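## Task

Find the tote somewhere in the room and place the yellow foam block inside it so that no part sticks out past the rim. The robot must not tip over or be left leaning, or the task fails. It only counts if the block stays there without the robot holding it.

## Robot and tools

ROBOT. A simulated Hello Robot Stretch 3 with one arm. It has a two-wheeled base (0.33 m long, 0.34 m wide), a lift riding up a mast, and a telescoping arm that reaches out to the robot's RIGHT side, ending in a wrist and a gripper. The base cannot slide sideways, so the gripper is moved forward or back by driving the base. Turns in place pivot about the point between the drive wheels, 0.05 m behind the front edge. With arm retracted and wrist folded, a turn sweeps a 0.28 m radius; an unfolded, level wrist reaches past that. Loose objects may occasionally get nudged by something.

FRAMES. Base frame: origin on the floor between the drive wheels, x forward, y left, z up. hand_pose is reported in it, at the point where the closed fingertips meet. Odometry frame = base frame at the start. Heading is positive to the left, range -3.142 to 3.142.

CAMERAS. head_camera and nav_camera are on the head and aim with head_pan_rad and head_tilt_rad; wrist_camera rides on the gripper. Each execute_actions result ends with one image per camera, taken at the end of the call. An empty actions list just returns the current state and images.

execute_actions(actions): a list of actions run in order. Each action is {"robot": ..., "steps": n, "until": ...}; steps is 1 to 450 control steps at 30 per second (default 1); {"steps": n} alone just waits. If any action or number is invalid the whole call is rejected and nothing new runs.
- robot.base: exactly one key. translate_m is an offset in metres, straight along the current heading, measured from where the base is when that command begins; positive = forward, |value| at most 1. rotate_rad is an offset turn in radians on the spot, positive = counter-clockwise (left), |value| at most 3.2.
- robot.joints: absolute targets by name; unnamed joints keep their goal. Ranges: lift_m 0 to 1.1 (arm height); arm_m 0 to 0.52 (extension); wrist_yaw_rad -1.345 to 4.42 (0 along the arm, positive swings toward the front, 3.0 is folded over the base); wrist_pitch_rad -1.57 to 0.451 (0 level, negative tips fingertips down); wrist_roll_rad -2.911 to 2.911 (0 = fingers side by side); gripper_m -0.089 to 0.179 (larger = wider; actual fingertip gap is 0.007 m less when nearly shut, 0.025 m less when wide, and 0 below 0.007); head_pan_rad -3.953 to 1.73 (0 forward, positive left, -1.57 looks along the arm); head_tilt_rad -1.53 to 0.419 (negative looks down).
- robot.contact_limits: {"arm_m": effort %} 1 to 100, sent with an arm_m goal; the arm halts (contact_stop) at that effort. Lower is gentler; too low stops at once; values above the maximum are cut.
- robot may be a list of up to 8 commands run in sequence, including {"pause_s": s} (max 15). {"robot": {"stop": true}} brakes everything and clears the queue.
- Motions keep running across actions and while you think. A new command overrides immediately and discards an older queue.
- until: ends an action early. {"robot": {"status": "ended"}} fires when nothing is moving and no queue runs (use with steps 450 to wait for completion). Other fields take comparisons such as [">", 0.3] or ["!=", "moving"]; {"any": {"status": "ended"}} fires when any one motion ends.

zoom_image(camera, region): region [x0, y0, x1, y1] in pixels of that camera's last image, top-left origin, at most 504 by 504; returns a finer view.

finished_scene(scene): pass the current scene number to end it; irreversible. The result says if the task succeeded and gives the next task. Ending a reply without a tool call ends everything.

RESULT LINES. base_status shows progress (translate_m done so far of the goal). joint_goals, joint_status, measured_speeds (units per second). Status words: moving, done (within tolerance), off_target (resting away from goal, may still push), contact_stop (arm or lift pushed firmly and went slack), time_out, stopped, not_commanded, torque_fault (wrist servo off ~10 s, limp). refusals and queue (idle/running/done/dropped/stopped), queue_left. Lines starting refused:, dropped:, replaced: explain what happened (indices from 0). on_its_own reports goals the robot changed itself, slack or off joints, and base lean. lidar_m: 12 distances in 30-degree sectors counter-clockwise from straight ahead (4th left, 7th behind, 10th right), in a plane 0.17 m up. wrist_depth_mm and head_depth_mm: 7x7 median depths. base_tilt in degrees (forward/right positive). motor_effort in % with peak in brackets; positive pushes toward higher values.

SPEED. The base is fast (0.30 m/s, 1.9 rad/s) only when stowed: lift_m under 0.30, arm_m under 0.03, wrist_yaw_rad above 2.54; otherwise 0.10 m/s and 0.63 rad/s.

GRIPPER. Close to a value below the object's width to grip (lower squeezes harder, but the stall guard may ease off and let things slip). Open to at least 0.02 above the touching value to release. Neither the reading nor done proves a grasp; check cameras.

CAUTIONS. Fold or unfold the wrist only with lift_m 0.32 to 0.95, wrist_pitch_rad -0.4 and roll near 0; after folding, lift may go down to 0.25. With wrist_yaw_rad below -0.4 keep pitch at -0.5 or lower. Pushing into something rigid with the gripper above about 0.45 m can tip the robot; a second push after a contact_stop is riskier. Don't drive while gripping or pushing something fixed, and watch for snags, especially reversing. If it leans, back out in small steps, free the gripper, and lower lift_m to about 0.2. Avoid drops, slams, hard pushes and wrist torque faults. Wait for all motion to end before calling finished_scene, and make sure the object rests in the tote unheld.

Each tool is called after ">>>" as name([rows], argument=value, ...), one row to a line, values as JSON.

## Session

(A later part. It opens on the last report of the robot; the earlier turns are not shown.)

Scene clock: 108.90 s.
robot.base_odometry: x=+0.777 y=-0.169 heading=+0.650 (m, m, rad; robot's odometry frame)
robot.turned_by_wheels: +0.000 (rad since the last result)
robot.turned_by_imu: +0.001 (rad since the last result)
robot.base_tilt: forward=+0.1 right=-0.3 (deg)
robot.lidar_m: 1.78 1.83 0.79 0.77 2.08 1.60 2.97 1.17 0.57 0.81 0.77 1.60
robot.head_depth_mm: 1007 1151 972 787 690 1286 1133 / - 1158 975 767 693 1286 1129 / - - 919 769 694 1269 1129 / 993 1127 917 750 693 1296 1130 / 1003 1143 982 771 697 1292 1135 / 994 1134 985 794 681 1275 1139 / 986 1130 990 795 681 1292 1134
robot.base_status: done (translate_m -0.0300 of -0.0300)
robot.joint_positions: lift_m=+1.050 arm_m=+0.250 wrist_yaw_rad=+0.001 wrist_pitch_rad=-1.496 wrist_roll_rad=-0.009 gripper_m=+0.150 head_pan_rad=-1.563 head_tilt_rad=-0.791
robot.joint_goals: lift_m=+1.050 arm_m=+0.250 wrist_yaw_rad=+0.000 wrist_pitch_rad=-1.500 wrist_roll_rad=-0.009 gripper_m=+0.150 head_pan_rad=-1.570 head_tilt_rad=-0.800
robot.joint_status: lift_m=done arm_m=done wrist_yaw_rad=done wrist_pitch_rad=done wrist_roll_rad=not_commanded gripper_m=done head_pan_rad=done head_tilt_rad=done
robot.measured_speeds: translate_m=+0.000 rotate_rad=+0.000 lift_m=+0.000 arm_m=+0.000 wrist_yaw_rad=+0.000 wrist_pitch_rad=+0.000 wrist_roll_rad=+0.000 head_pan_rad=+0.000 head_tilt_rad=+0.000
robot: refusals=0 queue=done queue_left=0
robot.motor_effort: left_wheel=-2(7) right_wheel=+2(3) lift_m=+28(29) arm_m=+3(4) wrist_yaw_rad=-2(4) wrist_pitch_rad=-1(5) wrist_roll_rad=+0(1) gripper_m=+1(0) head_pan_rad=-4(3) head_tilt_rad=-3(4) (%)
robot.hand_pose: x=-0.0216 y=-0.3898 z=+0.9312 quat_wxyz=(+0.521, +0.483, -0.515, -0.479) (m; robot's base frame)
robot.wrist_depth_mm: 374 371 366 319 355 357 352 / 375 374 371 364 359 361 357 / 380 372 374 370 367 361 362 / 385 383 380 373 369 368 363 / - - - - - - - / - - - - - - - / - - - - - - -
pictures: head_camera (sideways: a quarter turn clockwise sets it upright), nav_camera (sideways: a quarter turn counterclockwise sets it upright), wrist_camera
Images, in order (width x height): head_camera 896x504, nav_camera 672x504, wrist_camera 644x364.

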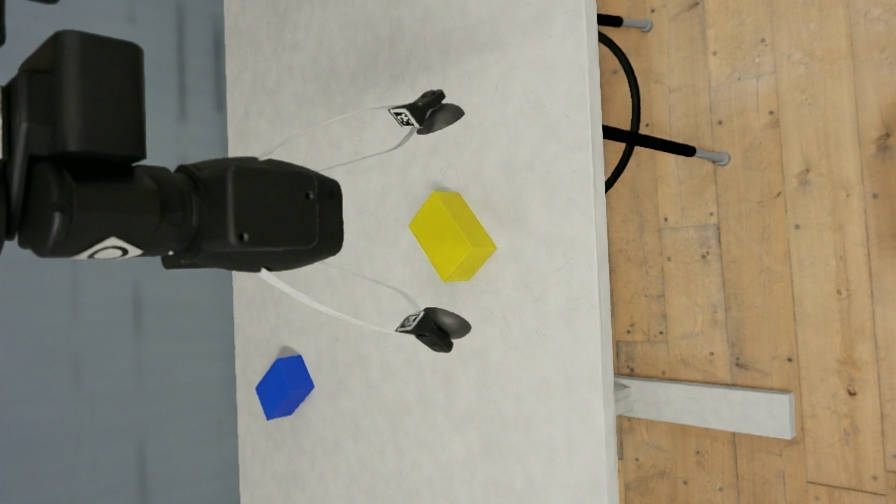

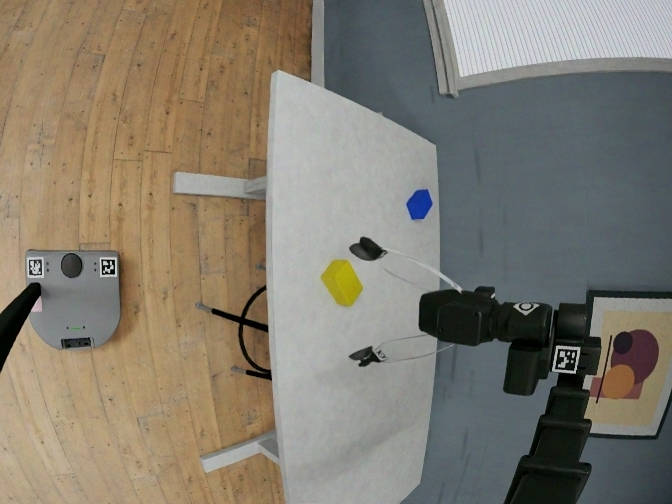

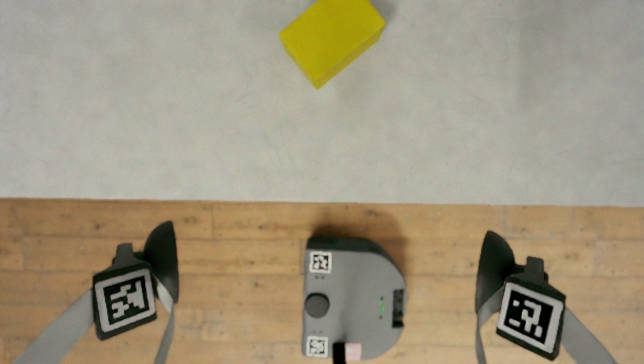

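>>> execute_actions([
  {"robot":{"joints":{"arm_m":0.42,"wrist_roll_rad":0.6,"wrist_pitch_rad":-1.57}},"steps":450,"until":{"robot":{"status":"ended"}}},
])

Scene clock: 121.10 s.
robot.base_odometry: x=+0.777 y=-0.169 heading=+0.650 (m, m, rad; robot's odometry frame)
robot.turned_by_wheels: +0.000 (rad since the last result)
robot.turned_by_imu: +0.001 (rad since the last result)
robot.base_tilt: forward=+0.1 right=-0.3 (deg)
robot.lidar_m: 1.78 1.84 0.78 0.77 2.08 1.60 2.97 1.17 0.57 0.81 0.78 1.60
robot.head_depth_mm: 1027 1148 971 788 693 1288 1128 / 1035 1146 973 787 691 1288 1126 / 1012 1143 981 771 692 1265 1132 / 986 1150 981 747 695 1286 1133 / 1001 1138 966 790 697 1295 1138 / 996 1143 980 795 680 1270 1142 / 989 1132 988 795 679 1302 1136
robot.base_status: done (translate_m -0.0300 of -0.0300)
robot.joint_positions: lift_m=+1.050 arm_m=+0.420 wrist_yaw_rad=+0.001 wrist_pitch_rad=-1.547 wrist_roll_rad=+0.595 gripper_m=+0.150 head_pan_rad=-1.563 head_tilt_rad=-0.791
robot.joint_goals: lift_m=+1.050 arm_m=+0.420 wrist_yaw_rad=+0.000 wrist_pitch_rad=-1.570 wrist_roll_rad=+0.600 gripper_m=+0.150 head_pan_rad=-1.570 head_tilt_rad=-0.800
robot.joint_status: lift_m=done arm_m=done wrist_yaw_rad=done wrist_pitch_rad=done wrist_roll_rad=done gripper_m=done head_pan_rad=done head_tilt_rad=done
robot.measured_speeds: translate_m=+0.000 rotate_rad=+0.000 lift_m=+0.000 arm_m=+0.000 wrist_yaw_rad=+0.000 wrist_pitch_rad=+0.000 wrist_roll_rad=+0.000 head_pan_rad=+0.000 head_tilt_rad=+0.000
robot: refusals=0 queue=done queue_left=0
robot.motor_effort: left_wheel=-2(2) right_wheel=+1(2) lift_m=+29(29) arm_m=+3(4) wrist_yaw_rad=-2(1) wrist_pitch_rad=-1(2) wrist_roll_rad=+3(4) gripper_m=+0(0) head_pan_rad=-4(4) head_tilt_rad=-2(4) (%)
robot.hand_pose: x=-0.0217 y=-0.5464 z=+0.9318 quat_wxyz=(+0.336, +0.328, -0.631, -0.617) (m; robot's base frame)
robot.wrist_depth_mm: 362 360 357 352 350 345 342 / 371 366 363 360 357 353 349 / 376 372 369 364 359 359 356 / 385 383 377 331 370 368 - / 390 391 386 382 375 379 - / 400 - 393 393 383 - - / 411 407 400 397 - - -
pictures: head_camera (sideways: a quarter turn clockwise sets it upright), nav_camera (sideways: a quarter turn counterclockwise sets it upright), wrist_camera
Images, in order (width x height): head_camera 896x504, nav_camera 672x504, wrist_camera 644x364.

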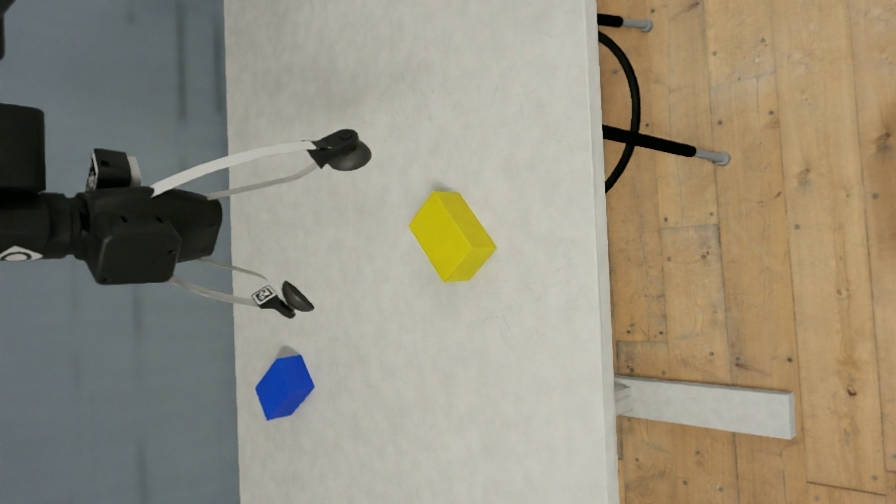

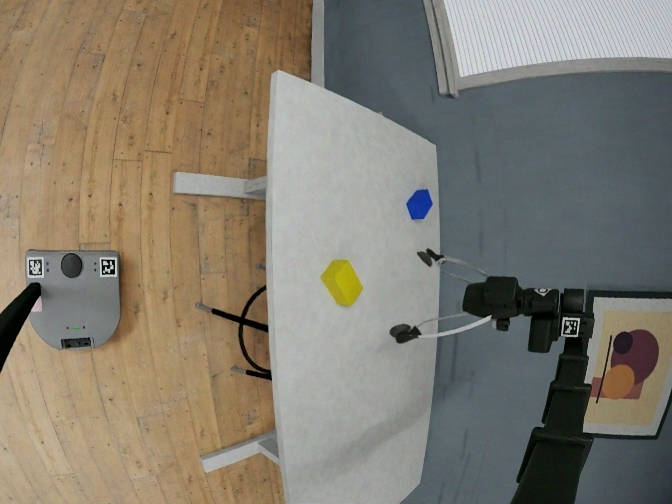

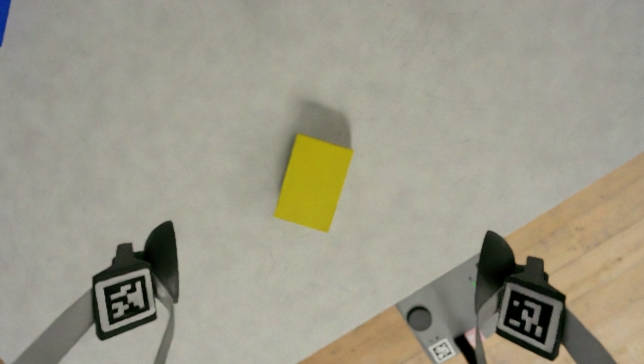

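>>> execute_actions([
  {"robot":{"base":{"translate_m":-0.01},"joints":{"arm_m":0.462,"wrist_roll_rad":0.85,"lift_m":0.94}},"steps":450,"until":{"robot":{"status":"ended"}}},
])

Scene clock: 131.57 s.
robot.base_odometry: x=+0.769 y=-0.175 heading=+0.650 (m, m, rad; robot's odometry frame)
robot.turned_by_wheels: +0.000 (rad since the last result)
robot.turned_by_imu: +0.001 (rad since the last result)
robot.base_tilt: forward=+0.2 right=-0.3 (deg)
robot.lidar_m: 1.79 1.84 0.78 0.77 2.06 1.58 2.96 1.16 0.57 0.81 0.78 1.60
robot.head_depth_mm: 1017 - - 764 689 1289 1128 / 982 1164 976 787 692 1284 1128 / - - 979 767 694 1265 1128 / 988 1131 948 749 694 1295 1137 / 1001 1142 982 793 697 1292 1136 / 992 1139 977 792 680 1274 1135 / 989 1130 988 798 681 1295 1134
robot.base_status: done (translate_m -0.0100 of -0.0100)
robot.joint_positions: lift_m=+0.940 arm_m=+0.462 wrist_yaw_rad=+0.001 wrist_pitch_rad=-1.548 wrist_roll_rad=+0.844 gripper_m=+0.150 head_pan_rad=-1.563 head_tilt_rad=-0.791
robot.joint_goals: lift_m=+0.940 arm_m=+0.462 wrist_yaw_rad=+0.000 wrist_pitch_rad=-1.570 wrist_roll_rad=+0.850 gripper_m=+0.150 head_pan_rad=-1.570 head_tilt_rad=-0.800
robot.joint_status: lift_m=done arm_m=done wrist_yaw_rad=done wrist_pitch_rad=done wrist_roll_rad=done gripper_m=done head_pan_rad=done head_tilt_rad=done
robot.measured_speeds: translate_m=+0.000 rotate_rad=+0.000 lift_m=+0.000 arm_m=+0.000 wrist_yaw_rad=+0.000 wrist_pitch_rad=+0.000 wrist_roll_rad=+0.000 head_pan_rad=+0.000 head_tilt_rad=+0.000
robot: refusals=0 queue=done queue_left=0
robot.motor_effort: left_wheel=-2(5) right_wheel=+1(4) lift_m=+23(30) arm_m=+3(2) wrist_yaw_rad=-2(1) wrist_pitch_rad=-1(1) wrist_roll_rad=+4(5) gripper_m=+1(1) head_pan_rad=-4(4) head_tilt_rad=-4(4) (%)
robot.hand_pose: x=-0.0217 y=-0.5883 z=+0.8221 quat_wxyz=(+0.255, +0.249, -0.668, -0.654) (m; robot's base frame)
robot.wrist_depth_mm: 255 253 250 246 245 242 240 / 259 257 253 252 248 246 244 / 263 262 259 257 255 251 249 / 270 268 264 261 258 255 255 / 274 271 269 221 262 262 258 / 280 - 274 226 269 - - / 286 287 282 278 275 275 -
pictures: head_camera (sideways: a quarter turn clockwise sets it upright), nav_camera (sideways: a quarter turn counterclockwise sets it upright), wrist_camera
Images, in order (width x height): head_camera 896x504, nav_camera 672x504, wrist_camera 644x364.

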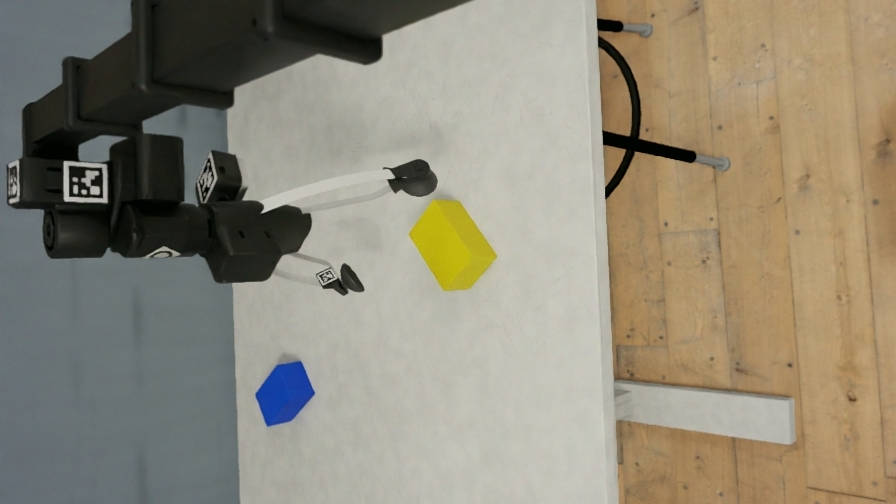

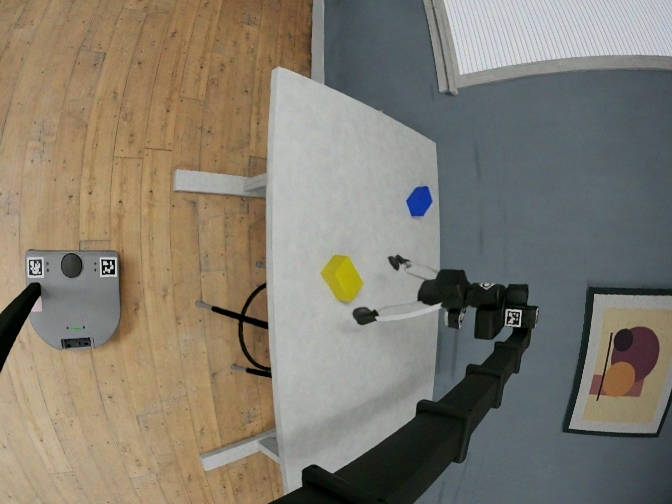

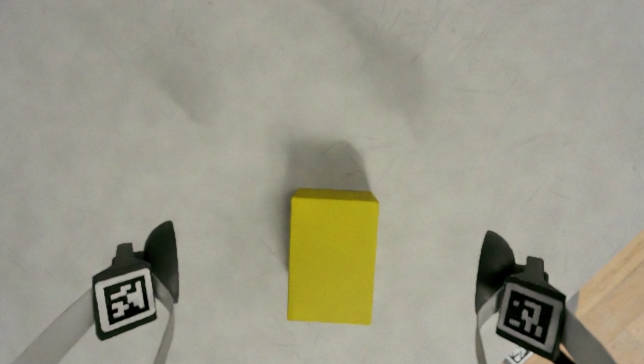

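>>> execute_actions([
  {"robot":[{"joints":{"arm_m":0.447}},{"joints":{"lift_m":0.85}}],"steps":450,"until":{"robot":{"status":"ended"}}},
])

Scene clock: 141.20 s.
robot.base_odometry: x=+0.769 y=-0.175 heading=+0.650 (m, m, rad; robot's odometry frame)
robot.turned_by_wheels: +0.000 (rad since the last result)
robot.turned_by_imu: +0.001 (rad since the last result)
robot.base_tilt: forward=+0.2 right=-0.2 (deg)
robot.lidar_m: 1.79 1.84 0.78 0.78 2.06 1.58 2.96 1.16 0.56 0.81 0.78 1.60
robot.head_depth_mm: 1026 1154 1028 - - 1280 1109 / 1022 1127 - 787 690 1288 1131 / 1014 - 914 790 692 1265 1129 / 1008 1130 1013 742 693 1294 1132 / 1001 1143 982 793 697 1293 1133 / 996 1141 975 795 679 1265 1138 / 989 1134 988 797 681 1298 1139
robot.base_status: done (translate_m -0.0100 of -0.0100)
robot.joint_positions: lift_m=+0.850 arm_m=+0.447 wrist_yaw_rad=+0.001 wrist_pitch_rad=-1.548 wrist_roll_rad=+0.844 gripper_m=+0.150 head_pan_rad=-1.563 head_tilt_rad=-0.791
robot.joint_goals: lift_m=+0.850 arm_m=+0.447 wrist_yaw_rad=+0.000 wrist_pitch_rad=-1.570 wrist_roll_rad=+0.850 gripper_m=+0.150 head_pan_rad=-1.570 head_tilt_rad=-0.800
robot.joint_status: lift_m=done arm_m=done wrist_yaw_rad=done wrist_pitch_rad=done wrist_roll_rad=done gripper_m=done head_pan_rad=done head_tilt_rad=done
robot.measured_speeds: translate_m=+0.000 rotate_rad=+0.000 lift_m=+0.000 arm_m=+0.000 wrist_yaw_rad=+0.000 wrist_pitch_rad=+0.000 wrist_roll_rad=+0.000 head_pan_rad=+0.000 head_tilt_rad=+0.000
robot: refusals=0 queue=done queue_left=0
robot.motor_effort: left_wheel=-1(2) right_wheel=+2(2) lift_m=+23(22) arm_m=-5(5) wrist_yaw_rad=-1(1) wrist_pitch_rad=-1(1) wrist_roll_rad=+4(4) gripper_m=+1(1) head_pan_rad=-4(3) head_tilt_rad=-3(4) (%)
robot.hand_pose: x=-0.0217 y=-0.5738 z=+0.7321 quat_wxyz=(+0.255, +0.249, -0.668, -0.654) (m; robot's base frame)
robot.wrist_depth_mm: 165 164 162 161 160 158 156 / 168 166 165 163 163 160 158 / 172 171 169 168 165 163 162 / 176 174 171 169 169 166 165 / 179 177 174 128 171 170 169 / 182 - 179 129 175 - 171 / - 185 182 133 178 178 174
pictures: head_camera (sideways: a quarter turn clockwise sets it upright), nav_camera (sideways: a quarter turn counterclockwise sets it upright), wrist_camera
Images, in order (width x height): head_camera 896x504, nav_camera 672x504, wrist_camera 644x364.

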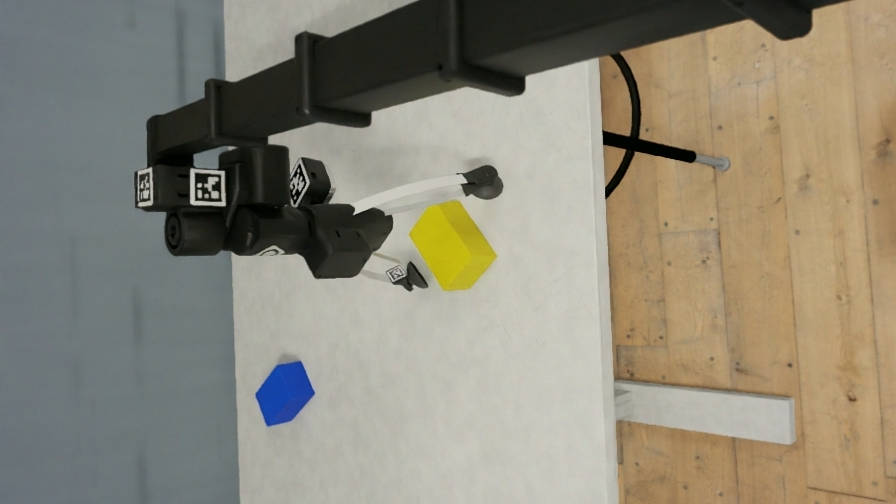

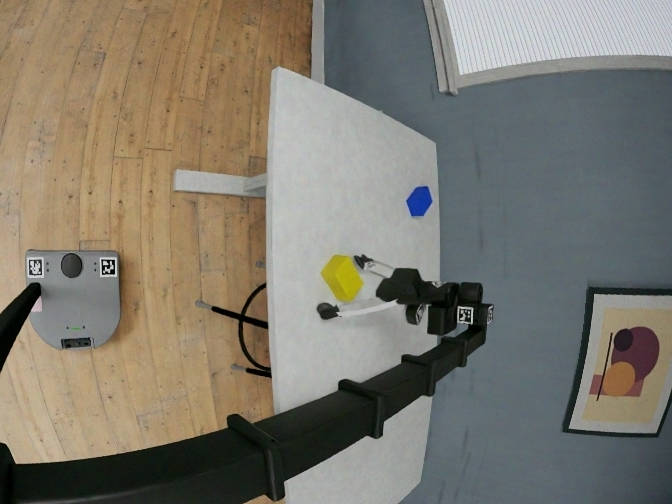

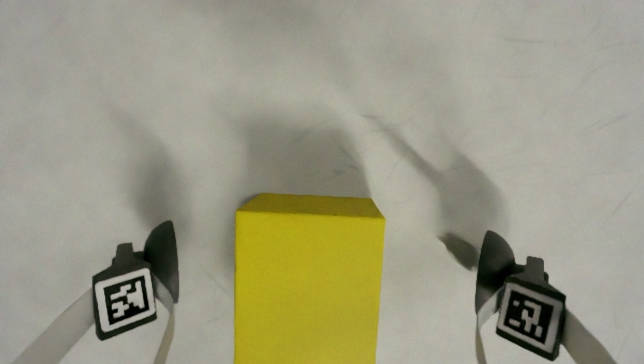

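>>> execute_actions([
  {"robot":[{"base":{"translate_m":0.02},"joints":{"lift_m":0.84}},{"joints":{"gripper_m":0.03}},{"pause_s":0.5},{"joints":{"lift_m":0.95}}],"steps":450,"until":{"robot":{"status":"ended"}}},
])

Scene clock: 147.73 s.
robot.base_odometry: x=+0.785 y=-0.163 heading=+0.649 (m, m, rad; robot's odometry frame)
robot.turned_by_wheels: +0.000 (rad since the last result)
robot.turned_by_imu: +0.000 (rad since the last result)
robot.base_tilt: forward=+0.3 right=-0.3 (deg)
robot.lidar_m: 1.78 1.83 0.79 0.77 2.10 1.60 2.98 1.18 0.57 0.81 0.77 1.60
robot.head_depth_mm: 1023 1157 1012 - - 1280 1110 / 1015 1119 - 777 690 1283 1130 / 1012 - 918 766 692 1289 1131 / 1006 1127 1017 746 694 1293 1124 / 1004 1138 983 791 696 1291 1137 / 997 1141 978 795 680 1264 1139 / 989 1128 990 796 682 1297 1138
robot.base_status: done (translate_m +0.0200 of +0.0200)
robot.joint_positions: lift_m=+0.846 arm_m=+0.447 wrist_yaw_rad=-0.003 wrist_pitch_rad=-1.541 wrist_roll_rad=+0.863 gripper_m=+0.150 head_pan_rad=-1.563 head_tilt_rad=-0.791
robot.joint_goals: lift_m=+0.846 arm_m=+0.447 wrist_yaw_rad=+0.000 wrist_pitch_rad=-1.570 wrist_roll_rad=+0.850 gripper_m=+0.150 head_pan_rad=-1.570 head_tilt_rad=-0.800
robot.joint_status: lift_m=contact_stop arm_m=done wrist_yaw_rad=done wrist_pitch_rad=done wrist_roll_rad=done gripper_m=done head_pan_rad=done head_tilt_rad=done
robot.measured_speeds: translate_m=+0.000 rotate_rad=+0.000 lift_m=+0.000 arm_m=+0.000 wrist_yaw_rad=+0.000 wrist_pitch_rad=+0.000 wrist_roll_rad=+0.000 head_pan_rad=+0.000 head_tilt_rad=+0.000
robot: refusals=0 queue=dropped queue_left=0
robot.on_its_own: lift_m is slack since a contact_stop, until your next command for it (your +0.840 is given up)
robot.motor_effort: left_wheel=-8(18) right_wheel=+14(28) lift_m=+26(26) arm_m=-5(5) wrist_yaw_rad=+3(4) wrist_pitch_rad=-3(6) wrist_roll_rad=-7(11) gripper_m=+2(4) head_pan_rad=-3(3) head_tilt_rad=-4(3) (%)
robot.hand_pose: x=-0.0216 y=-0.5755 z=+0.7283 quat_wxyz=(+0.248, +0.240, -0.673, -0.654) (m; robot's base frame)
robot.wrist_depth_mm: 163 162 160 159 156 155 153 / 166 165 163 161 159 157 157 / 169 168 166 164 162 160 158 / 172 171 169 125 164 164 161 / 177 174 172 124 124 166 164 / 179 - 175 126 126 - 168 / - 181 179 128 173 173 170
pictures: head_camera (sideways: a quarter turn clockwise sets it upright), nav_camera (sideways: a quarter turn counterclockwise sets it upright), wrist_camera
dropped: robot: command 0 of its queue: lift_m: contact_stop
Images, in order (width x height): head_camera 896x504, nav_camera 672x504, wrist_camera 644x364.

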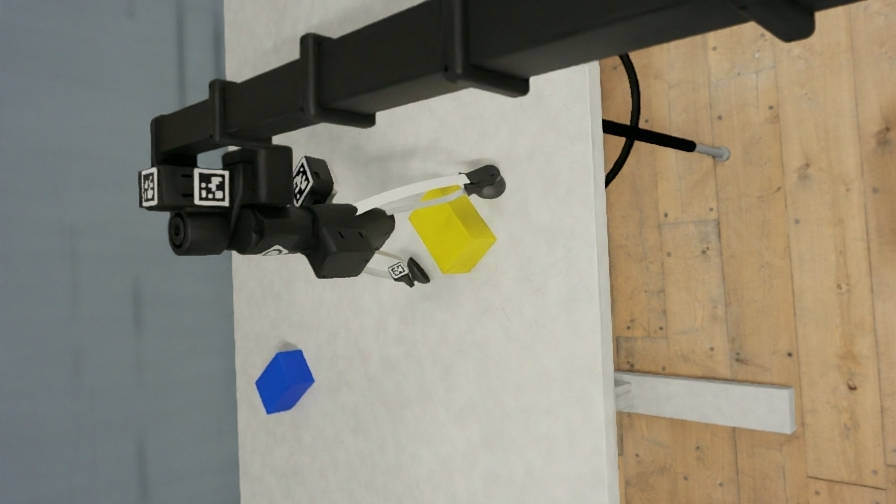

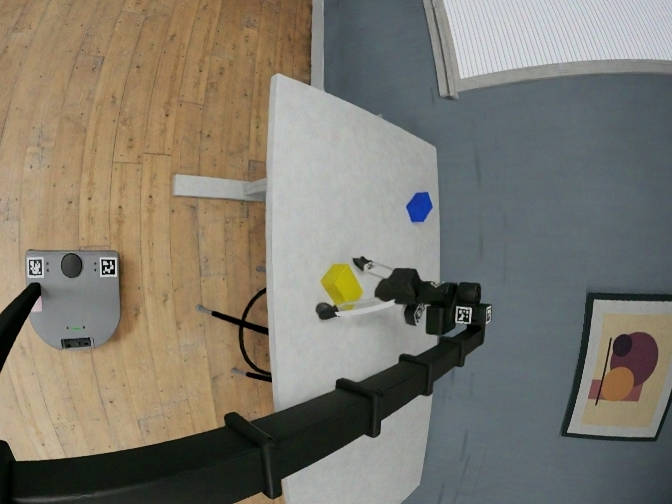

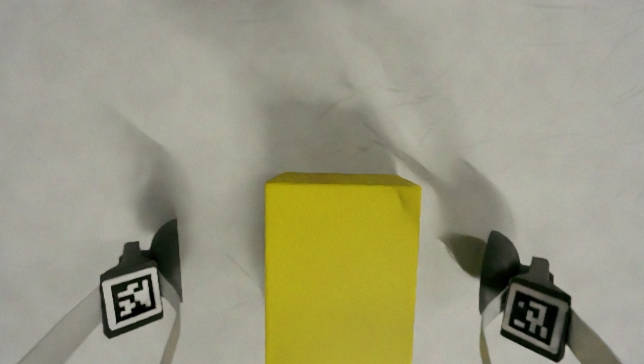

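Touched the table. Raise a little and close.

>>> execute_actions([
  {"robot":[{"joints":{"lift_m":0.87}},{"joints":{"gripper_m":0.03}},{"pause_s":0.5},{"joints":{"lift_m":0.97}}],"steps":450,"until":{"robot":{"status":"ended"}}},
])

Scene clock: 155.43 s.
robot.base_odometry: x=+0.785 y=-0.163 heading=+0.650 (m, m, rad; robot's odometry frame)
robot.turned_by_wheels: +0.001 (rad since the last result)
robot.turned_by_imu: +0.002 (rad since the last result)
robot.base_tilt: forward=+0.3 right=-0.3 (deg)
robot.lidar_m: 1.78 1.82 0.79 0.77 2.09 1.61 2.98 1.17 0.57 0.81 0.77 1.61
robot.head_depth_mm: 988 - 940 785 689 1283 1129 / - 1171 977 786 692 1286 1129 / - 1135 979 787 693 1287 1132 / 1006 - 965 758 696 1291 1131 / 1001 1139 983 793 696 1292 1136 / 998 1140 976 794 681 1270 1135 / 989 1133 987 796 680 1302 1136
robot.base_status: done (translate_m +0.0200 of +0.0200)
robot.joint_positions: lift_m=+0.970 arm_m=+0.447 wrist_yaw_rad=-0.003 wrist_pitch_rad=-1.549 wrist_roll_rad=+0.856 gripper_m=+0.031 head_pan_rad=-1.563 head_tilt_rad=-0.791
robot.joint_goals: lift_m=+0.970 arm_m=+0.447 wrist_yaw_rad=+0.000 wrist_pitch_rad=-1.570 wrist_roll_rad=+0.850 gripper_m=+0.030 head_pan_rad=-1.570 head_tilt_rad=-0.800
robot.joint_status: lift_m=done arm_m=done wrist_yaw_rad=done wrist_pitch_rad=done wrist_roll_rad=done gripper_m=done head_pan_rad=done head_tilt_rad=done
robot.measured_speeds: translate_m=+0.000 rotate_rad=+0.000 lift_m=+0.000 arm_m=+0.000 wrist_yaw_rad=+0.000 wrist_pitch_rad=+0.000 wrist_roll_rad=+0.000 head_pan_rad=+0.000 head_tilt_rad=+0.000
robot: refusals=0 queue=done queue_left=0
robot.motor_effort: left_wheel=-1(8) right_wheel=+1(14) lift_m=+29(32) arm_m=-4(5) wrist_yaw_rad=+3(3) wrist_pitch_rad=-1(3) wrist_roll_rad=-3(7) gripper_m=-14(100) head_pan_rad=-3(3) head_tilt_rad=-4(4) (%)
robot.hand_pose: x=-0.0216 y=-0.5736 z=+0.8518 quat_wxyz=(+0.249, +0.244, -0.670, -0.656) (m; robot's base frame)
robot.wrist_depth_mm: 284 280 279 274 271 269 269 / 288 288 283 279 279 275 272 / 294 293 290 286 283 281 278 / 299 298 293 144 289 287 286 / 307 304 300 146 292 291 - / 314 313 - 150 149 299 - / 321 319 314 152 306 - -
pictures: head_camera (sideways: a quarter turn clockwise sets it upright), nav_camera (sideways: a quarter turn counterclockwise sets it upright), wrist_camera
Images, in order (width x height): head_camera 896x504, nav_camera 672x504, wrist_camera 644x364.

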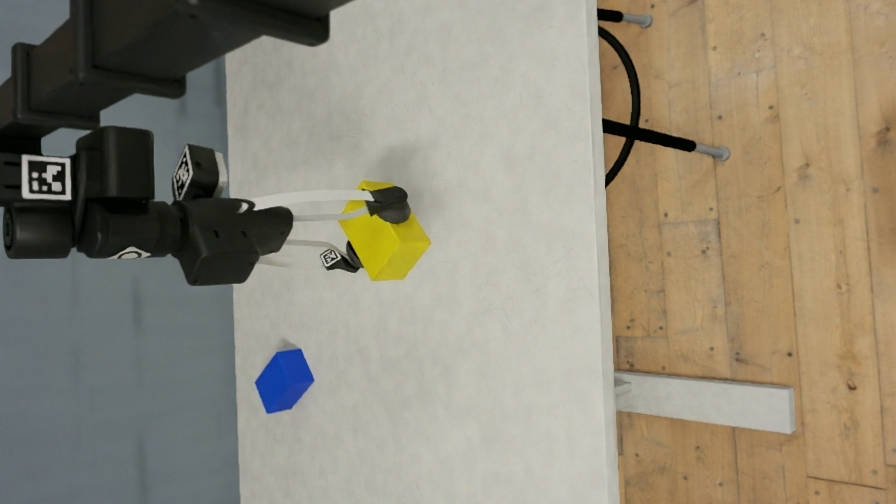

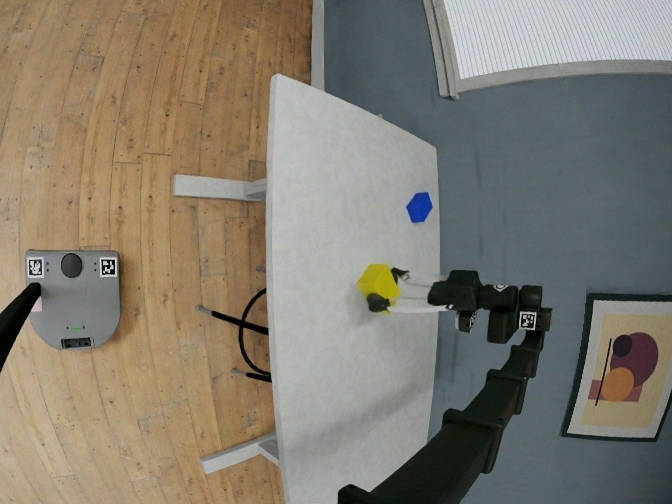

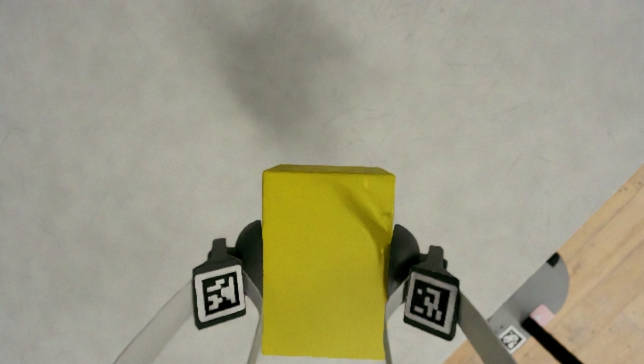

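>>> execute_actions([
  {"robot":[{"joints":{"arm_m":0.0,"lift_m":1.05,"wrist_roll_rad":0}},{"base":{"translate_m":1.0},"joints":{"head_pan_rad":0,"head_tilt_rad":-0.8}},{"base":{"translate_m":0.2}},{"base":{"rotate_rad":1.571}}],"steps":450,"until":{"robot":{"status":"ended"}}},
  {"steps":300,"until":{"robot":{"status":"ended"}}},
])

>>> execute_actions([
  {"robot":[{"base":{"translate_m":1.0}},{"base":{"translate_m":0.7}},{"base":{"rotate_rad":1.571},"joints":{"head_pan_rad":-1.57,"head_tilt_rad":-1.0}}],"steps":450,"until":{"robot":{"status":"ended"}}},
  {"steps":300,"until":{"robot":{"status":"ended"}}},
])

Scene clock: 190.50 s.
robot.base_odometry: x=+1.740 y=+0.563 heading=+2.221 (m, m, rad; robot's odometry frame)
robot.turned_by_wheels: +1.571 (rad since the last result)
robot.turned_by_imu: +1.603 (rad since the last result)
robot.base_tilt: forward=+0.3 right=-0.4 (deg)
robot.lidar_m: 1.96 0.91 1.09 2.73 1.12 1.18 1.13 0.86 0.61 0.58 0.60 0.80
robot.head_depth_mm: 1401 1441 1488 1536 1455 1281 1136 / 1946 2022 2088 1789 1496 1288 1127 / 2308 2597 2220 1803 1494 1295 1132 / 2297 2589 2233 1780 1509 1294 1133 / 2302 2585 2188 1792 1504 1288 1129 / 2247 2483 2226 1806 1520 1296 1133 / 1665 1618 1561 1500 1440 1301 1135
robot.base_status: done (rotate_rad +1.5708 of +1.5710)
robot.joint_positions: lift_m=+1.050 arm_m=+0.002 wrist_yaw_rad=-0.001 wrist_pitch_rad=-1.549 wrist_roll_rad=+0.004 gripper_m=+0.031 head_pan_rad=-0.007 head_tilt_rad=-0.791
robot.joint_goals: lift_m=+1.050 arm_m=+0.000 wrist_yaw_rad=+0.000 wrist_pitch_rad=-1.570 wrist_roll_rad=+0.000 gripper_m=+0.030 head_pan_rad=+0.000 head_tilt_rad=-0.800
robot.joint_status: lift_m=done arm_m=done wrist_yaw_rad=done wrist_pitch_rad=done wrist_roll_rad=done gripper_m=done head_pan_rad=done head_tilt_rad=done
robot.measured_speeds: translate_m=+0.000 rotate_rad=+0.000 lift_m=+0.000 arm_m=+0.000 wrist_yaw_rad=+0.000 wrist_pitch_rad=+0.000 wrist_roll_rad=+0.000 head_pan_rad=+0.000 head_tilt_rad=+0.000
robot: refusals=0 queue=done queue_left=0
robot.motor_effort: left_wheel=-3(6) right_wheel=+3(6) lift_m=+29(30) arm_m=-5(6) wrist_yaw_rad=+2(3) wrist_pitch_rad=-1(1) wrist_roll_rad=-2(2) gripper_m=-14(13) head_pan_rad=+4(51) head_tilt_rad=-4(4) (%)
robot.hand_pose: x=-0.0216 y=-0.1286 z=+0.9318 quat_wxyz=(+0.504, +0.493, -0.506, -0.496) (m; robot's base frame)
robot.wrist_depth_mm: - - - - - - - / - - - - - - - / - - - - - - - / - - - 144 - - - / - - - 146 - - - / - - - 149 149 - - / - - - 153 - - -
pictures: head_camera (sideways: a quarter turn clockwise sets it upright), nav_camera (sideways: a quarter turn counterclockwise sets it upright), wrist_camera
Images, in order (width x height): head_camera 896x504, nav_camera 672x504, wrist_camera 644x364.

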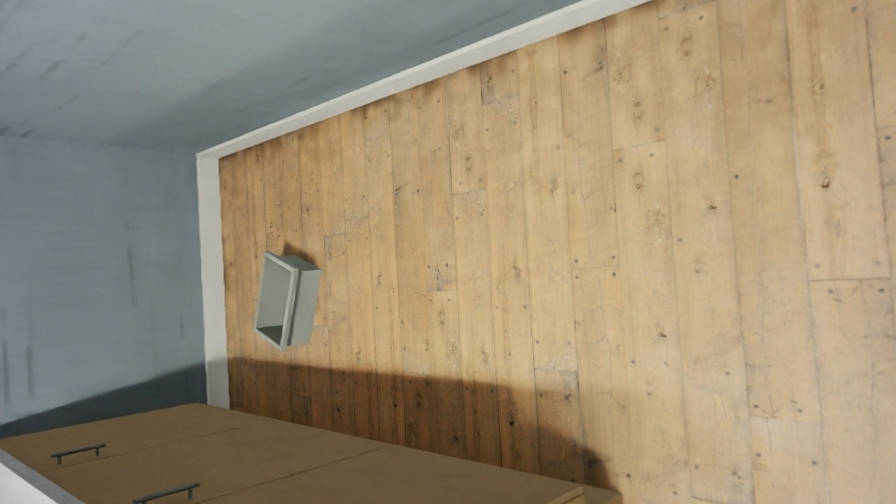

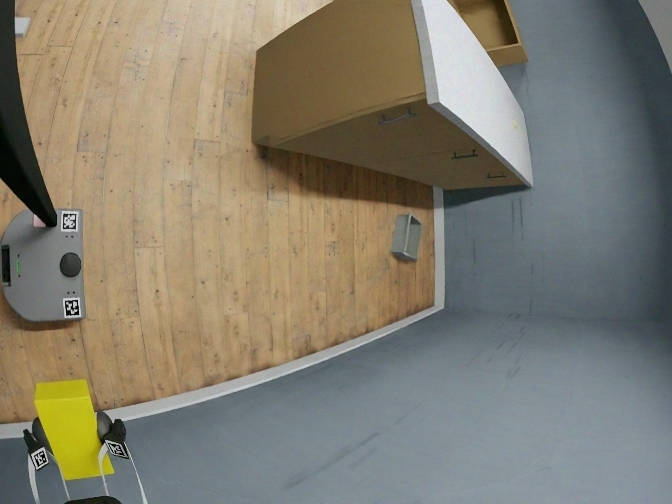

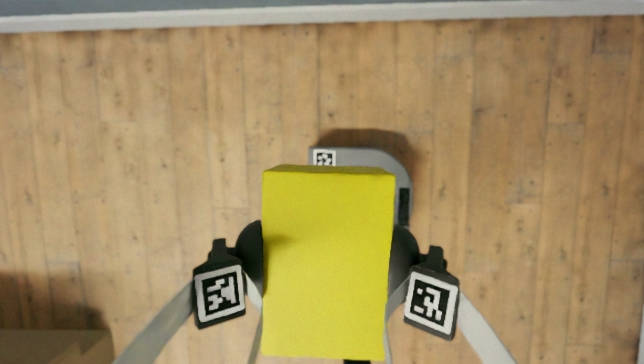

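Scene clock: 213.20 s.
robot.base_odometry: x=+0.712 y=+1.916 heading=-2.492 (m, m, rad; robot's odometry frame)
robot.turned_by_wheels: +1.571 (rad since the last result)
robot.turned_by_imu: +1.603 (rad since the last result)
robot.base_tilt: forward=+0.4 right=-0.4 (deg)
robot.lidar_m: 0.50 0.51 0.69 2.34 0.76 0.54 0.52 0.53 0.71 0.94 0.74 0.53
robot.head_depth_mm: - - - 1411 1330 1211 1095 / - - - - - 1182 - / - - - - - 309 - / 867 1036 1202 1516 - 314 - / 862 1028 1270 1497 1356 1194 1094 / 857 1016 1262 1485 1349 1193 1097 / 851 1018 1250 1469 1343 1207 1100
robot.base_status: done (rotate_rad +1.5708 of +1.5710)
robot.joint_positions: lift_m=+1.050 arm_m=+0.002 wrist_yaw_rad=-0.001 wrist_pitch_rad=-1.549 wrist_roll_rad=+0.004 gripper_m=+0.031 head_pan_rad=-1.563 head_tilt_rad=-0.988
robot.joint_goals: lift_m=+1.050 arm_m=+0.000 wrist_yaw_rad=+0.000 wrist_pitch_rad=-1.570 wrist_roll_rad=+0.000 gripper_m=+0.030 head_pan_rad=-1.570 head_tilt_rad=-1.000
robot.joint_status: lift_m=done arm_m=done wrist_yaw_rad=done wrist_pitch_rad=done wrist_roll_rad=done gripper_m=done head_pan_rad=done head_tilt_rad=done
robot.measured_speeds: translate_m=+0.000 rotate_rad=+0.000 lift_m=+0.000 arm_m=+0.000 wrist_yaw_rad=+0.000 wrist_pitch_rad=+0.000 wrist_roll_rad=+0.000 head_pan_rad=+0.000 head_tilt_rad=+0.000
robot: refusals=0 queue=done queue_left=0
robot.motor_effort: left_wheel=-2(5) right_wheel=+3(7) lift_m=+29(29) arm_m=-5(5) wrist_yaw_rad=+2(2) wrist_pitch_rad=-1(1) wrist_roll_rad=-2(2) gripper_m=-13(14) head_pan_rad=-4(52) head_tilt_rad=-5(18) (%)
robot.hand_pose: x=-0.0216 y=-0.1286 z=+0.9318 quat_wxyz=(+0.504, +0.493, -0.506, -0.496) (m; robot's base frame)
robot.wrist_depth_mm: 613 898 - - - 908 589 / 606 890 - - - 897 600 / 603 898 - - - 905 592 / 614 879 - 145 - 913 598 / 617 881 - 146 - 901 599 / 611 889 - 149 149 898 590 / 609 811 - 153 - 864 592
pictures: head_camera (sideways: a quarter turn clockwise sets it upright), nav_camera (sideways: a quarter turn counterclockwise sets it upright), wrist_camera
Images, in order (width x height): head_camera 896x504, nav_camera 672x504, wrist_camera 644x364.

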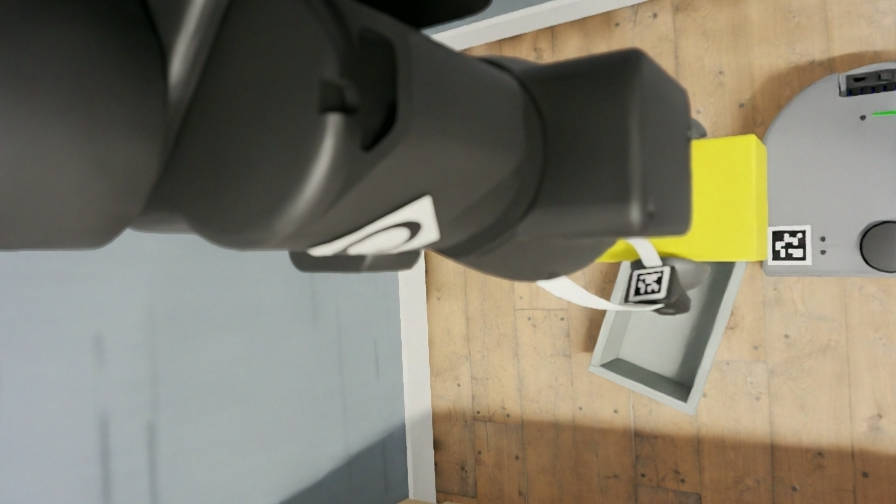

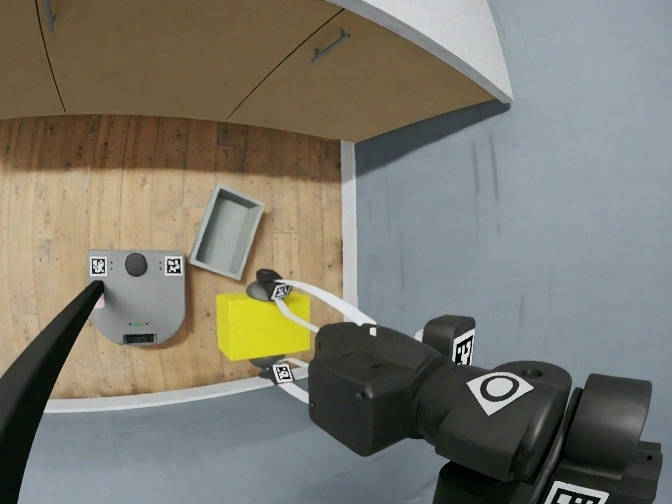

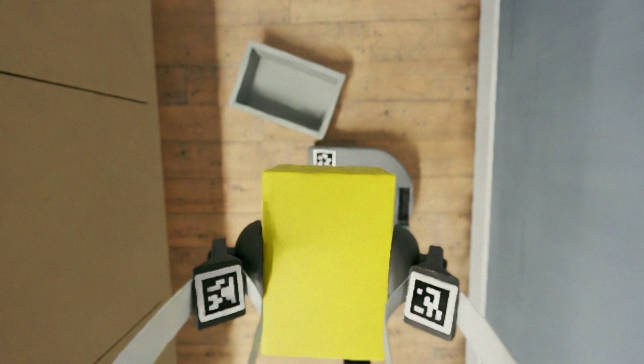

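>>> execute_actions([
  {"robot":[{"base":{"translate_m":0.105},"joints":{"arm_m":0.30,"wrist_roll_rad":-1.1,"head_tilt_rad":-1.2}},{"joints":{"lift_m":0.4}}],"steps":450,"until":{"robot":{"status":"ended"}}},
])

Scene clock: 234.63 s.
robot.base_odometry: x=+0.628 y=+1.853 heading=-2.492 (m, m, rad; robot's odometry frame)
robot.turned_by_wheels: +0.000 (rad since the last result)
robot.turned_by_imu: +0.002 (rad since the last result)
robot.base_tilt: forward=+0.2 right=-0.4 (deg)
robot.lidar_m: 0.40 0.41 0.55 2.81 0.92 0.65 0.62 0.64 0.85 0.94 0.59 0.42
robot.head_depth_mm: 1001 1261 1476 1362 1267 1191 - / 994 1251 1470 1365 1265 - - / 994 1244 1495 1357 1269 - - / 980 1233 1477 1276 1257 - 1089 / 978 1229 1472 1363 1257 1180 1107 / 968 1209 1457 1359 1261 1182 1104 / 959 1162 1303 1338 1257 1171 1104
robot.base_status: done (translate_m +0.1050 of +0.1050)
robot.joint_positions: lift_m=+0.400 arm_m=+0.300 wrist_yaw_rad=-0.001 wrist_pitch_rad=-1.549 wrist_roll_rad=-1.095 gripper_m=+0.031 head_pan_rad=-1.563 head_tilt_rad=-1.186
robot.joint_goals: lift_m=+0.400 arm_m=+0.300 wrist_yaw_rad=+0.000 wrist_pitch_rad=-1.570 wrist_roll_rad=-1.100 gripper_m=+0.030 head_pan_rad=-1.570 head_tilt_rad=-1.200
robot.joint_status: lift_m=done arm_m=done wrist_yaw_rad=done wrist_pitch_rad=done wrist_roll_rad=done gripper_m=done head_pan_rad=done head_tilt_rad=done
robot.measured_speeds: translate_m=+0.000 rotate_rad=+0.000 lift_m=+0.000 arm_m=+0.000 wrist_yaw_rad=+0.000 wrist_pitch_rad=+0.000 wrist_roll_rad=+0.000 head_pan_rad=+0.000 head_tilt_rad=+0.000
robot: refusals=0 queue=done queue_left=0
robot.motor_effort: left_wheel=-2(3) right_wheel=+2(6) lift_m=+23(30) arm_m=+3(5) wrist_yaw_rad=+2(2) wrist_pitch_rad=-1(1) wrist_roll_rad=-3(3) gripper_m=-12(15) head_pan_rad=-4(4) head_tilt_rad=-5(18) (%)
robot.hand_pose: x=-0.0214 y=-0.4263 z=+0.2821 quat_wxyz=(+0.694, +0.680, -0.169, -0.166) (m; robot's base frame)
robot.wrist_depth_mm: 433 428 424 419 415 409 407 / 440 370 357 426 419 418 416 / 452 393 437 432 433 427 427 / 456 386 446 144 440 438 437 / 464 363 437 147 446 445 443 / - - - 149 148 455 454 / - - 356 153 469 463 461
pictures: head_camera (sideways: a quarter turn clockwise sets it upright), nav_camera (sideways: a quarter turn counterclockwise sets it upright), wrist_camera
Images, in order (width x height): head_camera 896x504, nav_camera 672x504, wrist_camera 644x364.

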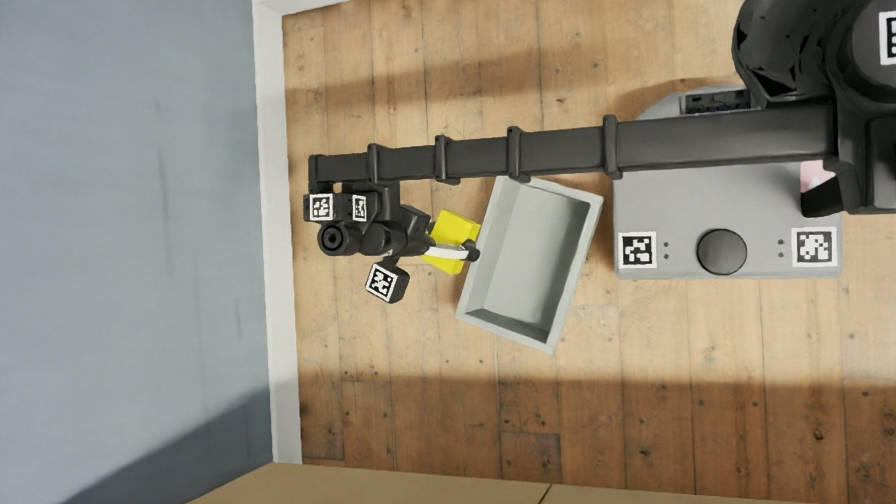

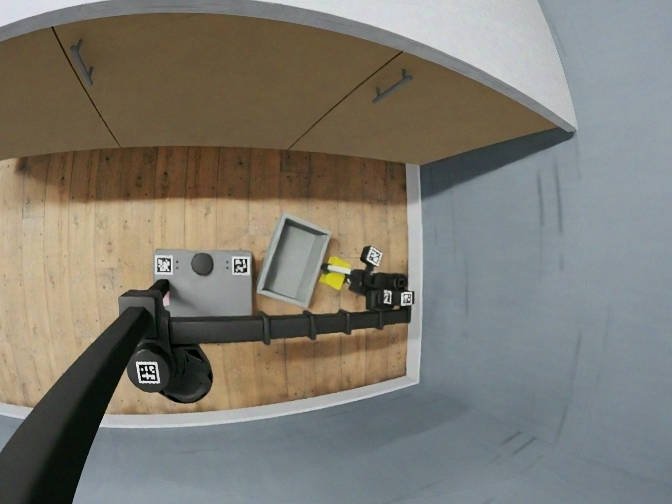

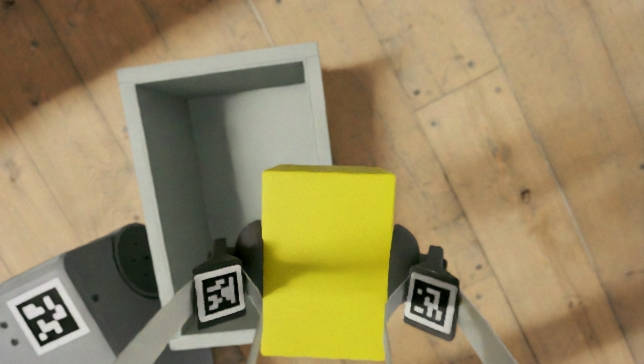

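>>> execute_actions([
  {"robot":[{"base":{"translate_m":0.08},"joints":{"arm_m":0.207}},{"joints":{"lift_m":0.33}}],"steps":450,"until":{"robot":{"status":"ended"}}},
])

Scene clock: 247.77 s.
robot.base_odometry: x=+0.564 y=+1.804 heading=-2.492 (m, m, rad; robot's odometry frame)
robot.turned_by_wheels: +0.000 (rad since the last result)
robot.turned_by_imu: +0.001 (rad since the last result)
robot.base_tilt: forward=+0.2 right=-0.4 (deg)
robot.lidar_m: 0.32 0.33 0.44 2.82 1.04 0.74 0.70 0.72 0.97 0.93 0.47 0.33
robot.head_depth_mm: 998 1260 1461 1367 1260 1193 - / 993 1248 1476 1371 1266 - - / 985 1237 1473 1400 1272 - - / 978 1217 1468 1397 1258 - 1084 / 974 1229 1462 1376 1253 1182 1107 / 969 1214 1445 1363 1274 1185 1105 / 953 1067 1030 999 968 935 903
robot.base_status: done (translate_m +0.0800 of +0.0800)
robot.joint_positions: lift_m=+0.330 arm_m=+0.207 wrist_yaw_rad=-0.001 wrist_pitch_rad=-1.549 wrist_roll_rad=-1.095 gripper_m=+0.031 head_pan_rad=-1.563 head_tilt_rad=-1.186
robot.joint_goals: lift_m=+0.330 arm_m=+0.207 wrist_yaw_rad=+0.000 wrist_pitch_rad=-1.570 wrist_roll_rad=-1.100 gripper_m=+0.030 head_pan_rad=-1.570 head_tilt_rad=-1.200
robot.joint_status: lift_m=done arm_m=done wrist_yaw_rad=done wrist_pitch_rad=done wrist_roll_rad=done gripper_m=done head_pan_rad=done head_tilt_rad=done
robot.measured_speeds: translate_m=+0.000 rotate_rad=+0.000 lift_m=+0.000 arm_m=+0.000 wrist_yaw_rad=+0.000 wrist_pitch_rad=+0.000 wrist_roll_rad=+0.000 head_pan_rad=+0.000 head_tilt_rad=+0.000
robot: refusals=0 queue=done queue_left=0
robot.motor_effort: left_wheel=-2(2) right_wheel=+1(7) lift_m=+23(22) arm_m=-5(6) wrist_yaw_rad=+1(1) wrist_pitch_rad=-1(1) wrist_roll_rad=-2(3) gripper_m=-14(14) head_pan_rad=-4(3) head_tilt_rad=-5(5) (%)
robot.hand_pose: x=-0.0214 y=-0.3339 z=+0.2121 quat_wxyz=(+0.694, +0.680, -0.168, -0.165) (m; robot's base frame)
robot.wrist_depth_mm: 360 358 355 353 352 347 343 / 365 366 360 273 250 352 350 / 383 373 315 363 360 360 359 / 381 382 302 144 302 362 362 / 395 - 270 146 282 372 373 / - - - 149 149 380 376 / - - 268 152 342 393 389
pictures: head_camera (sideways: a quarter turn clockwise sets it upright), nav_camera (sideways: a quarter turn counterclockwise sets it upright), wrist_camera
Images, in order (width x height): head_camera 896x504, nav_camera 672x504, wrist_camera 644x364.

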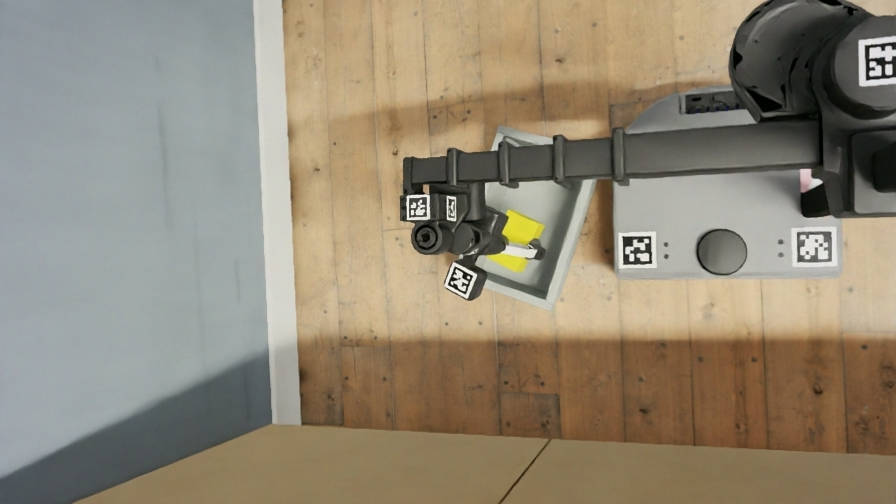

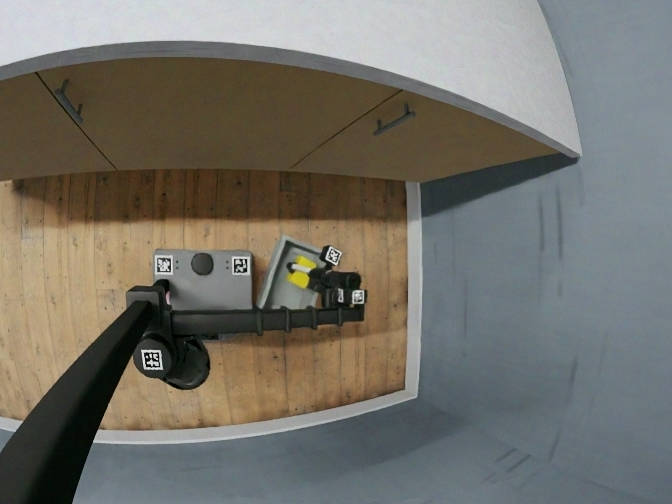

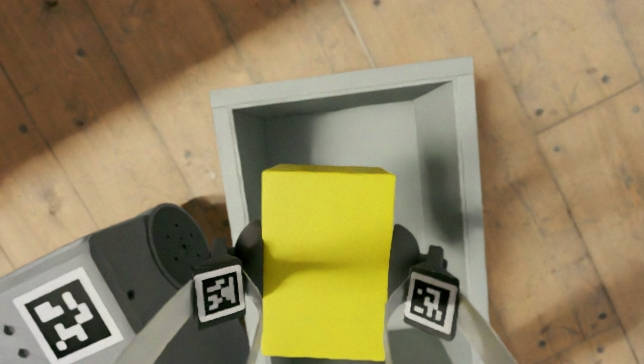

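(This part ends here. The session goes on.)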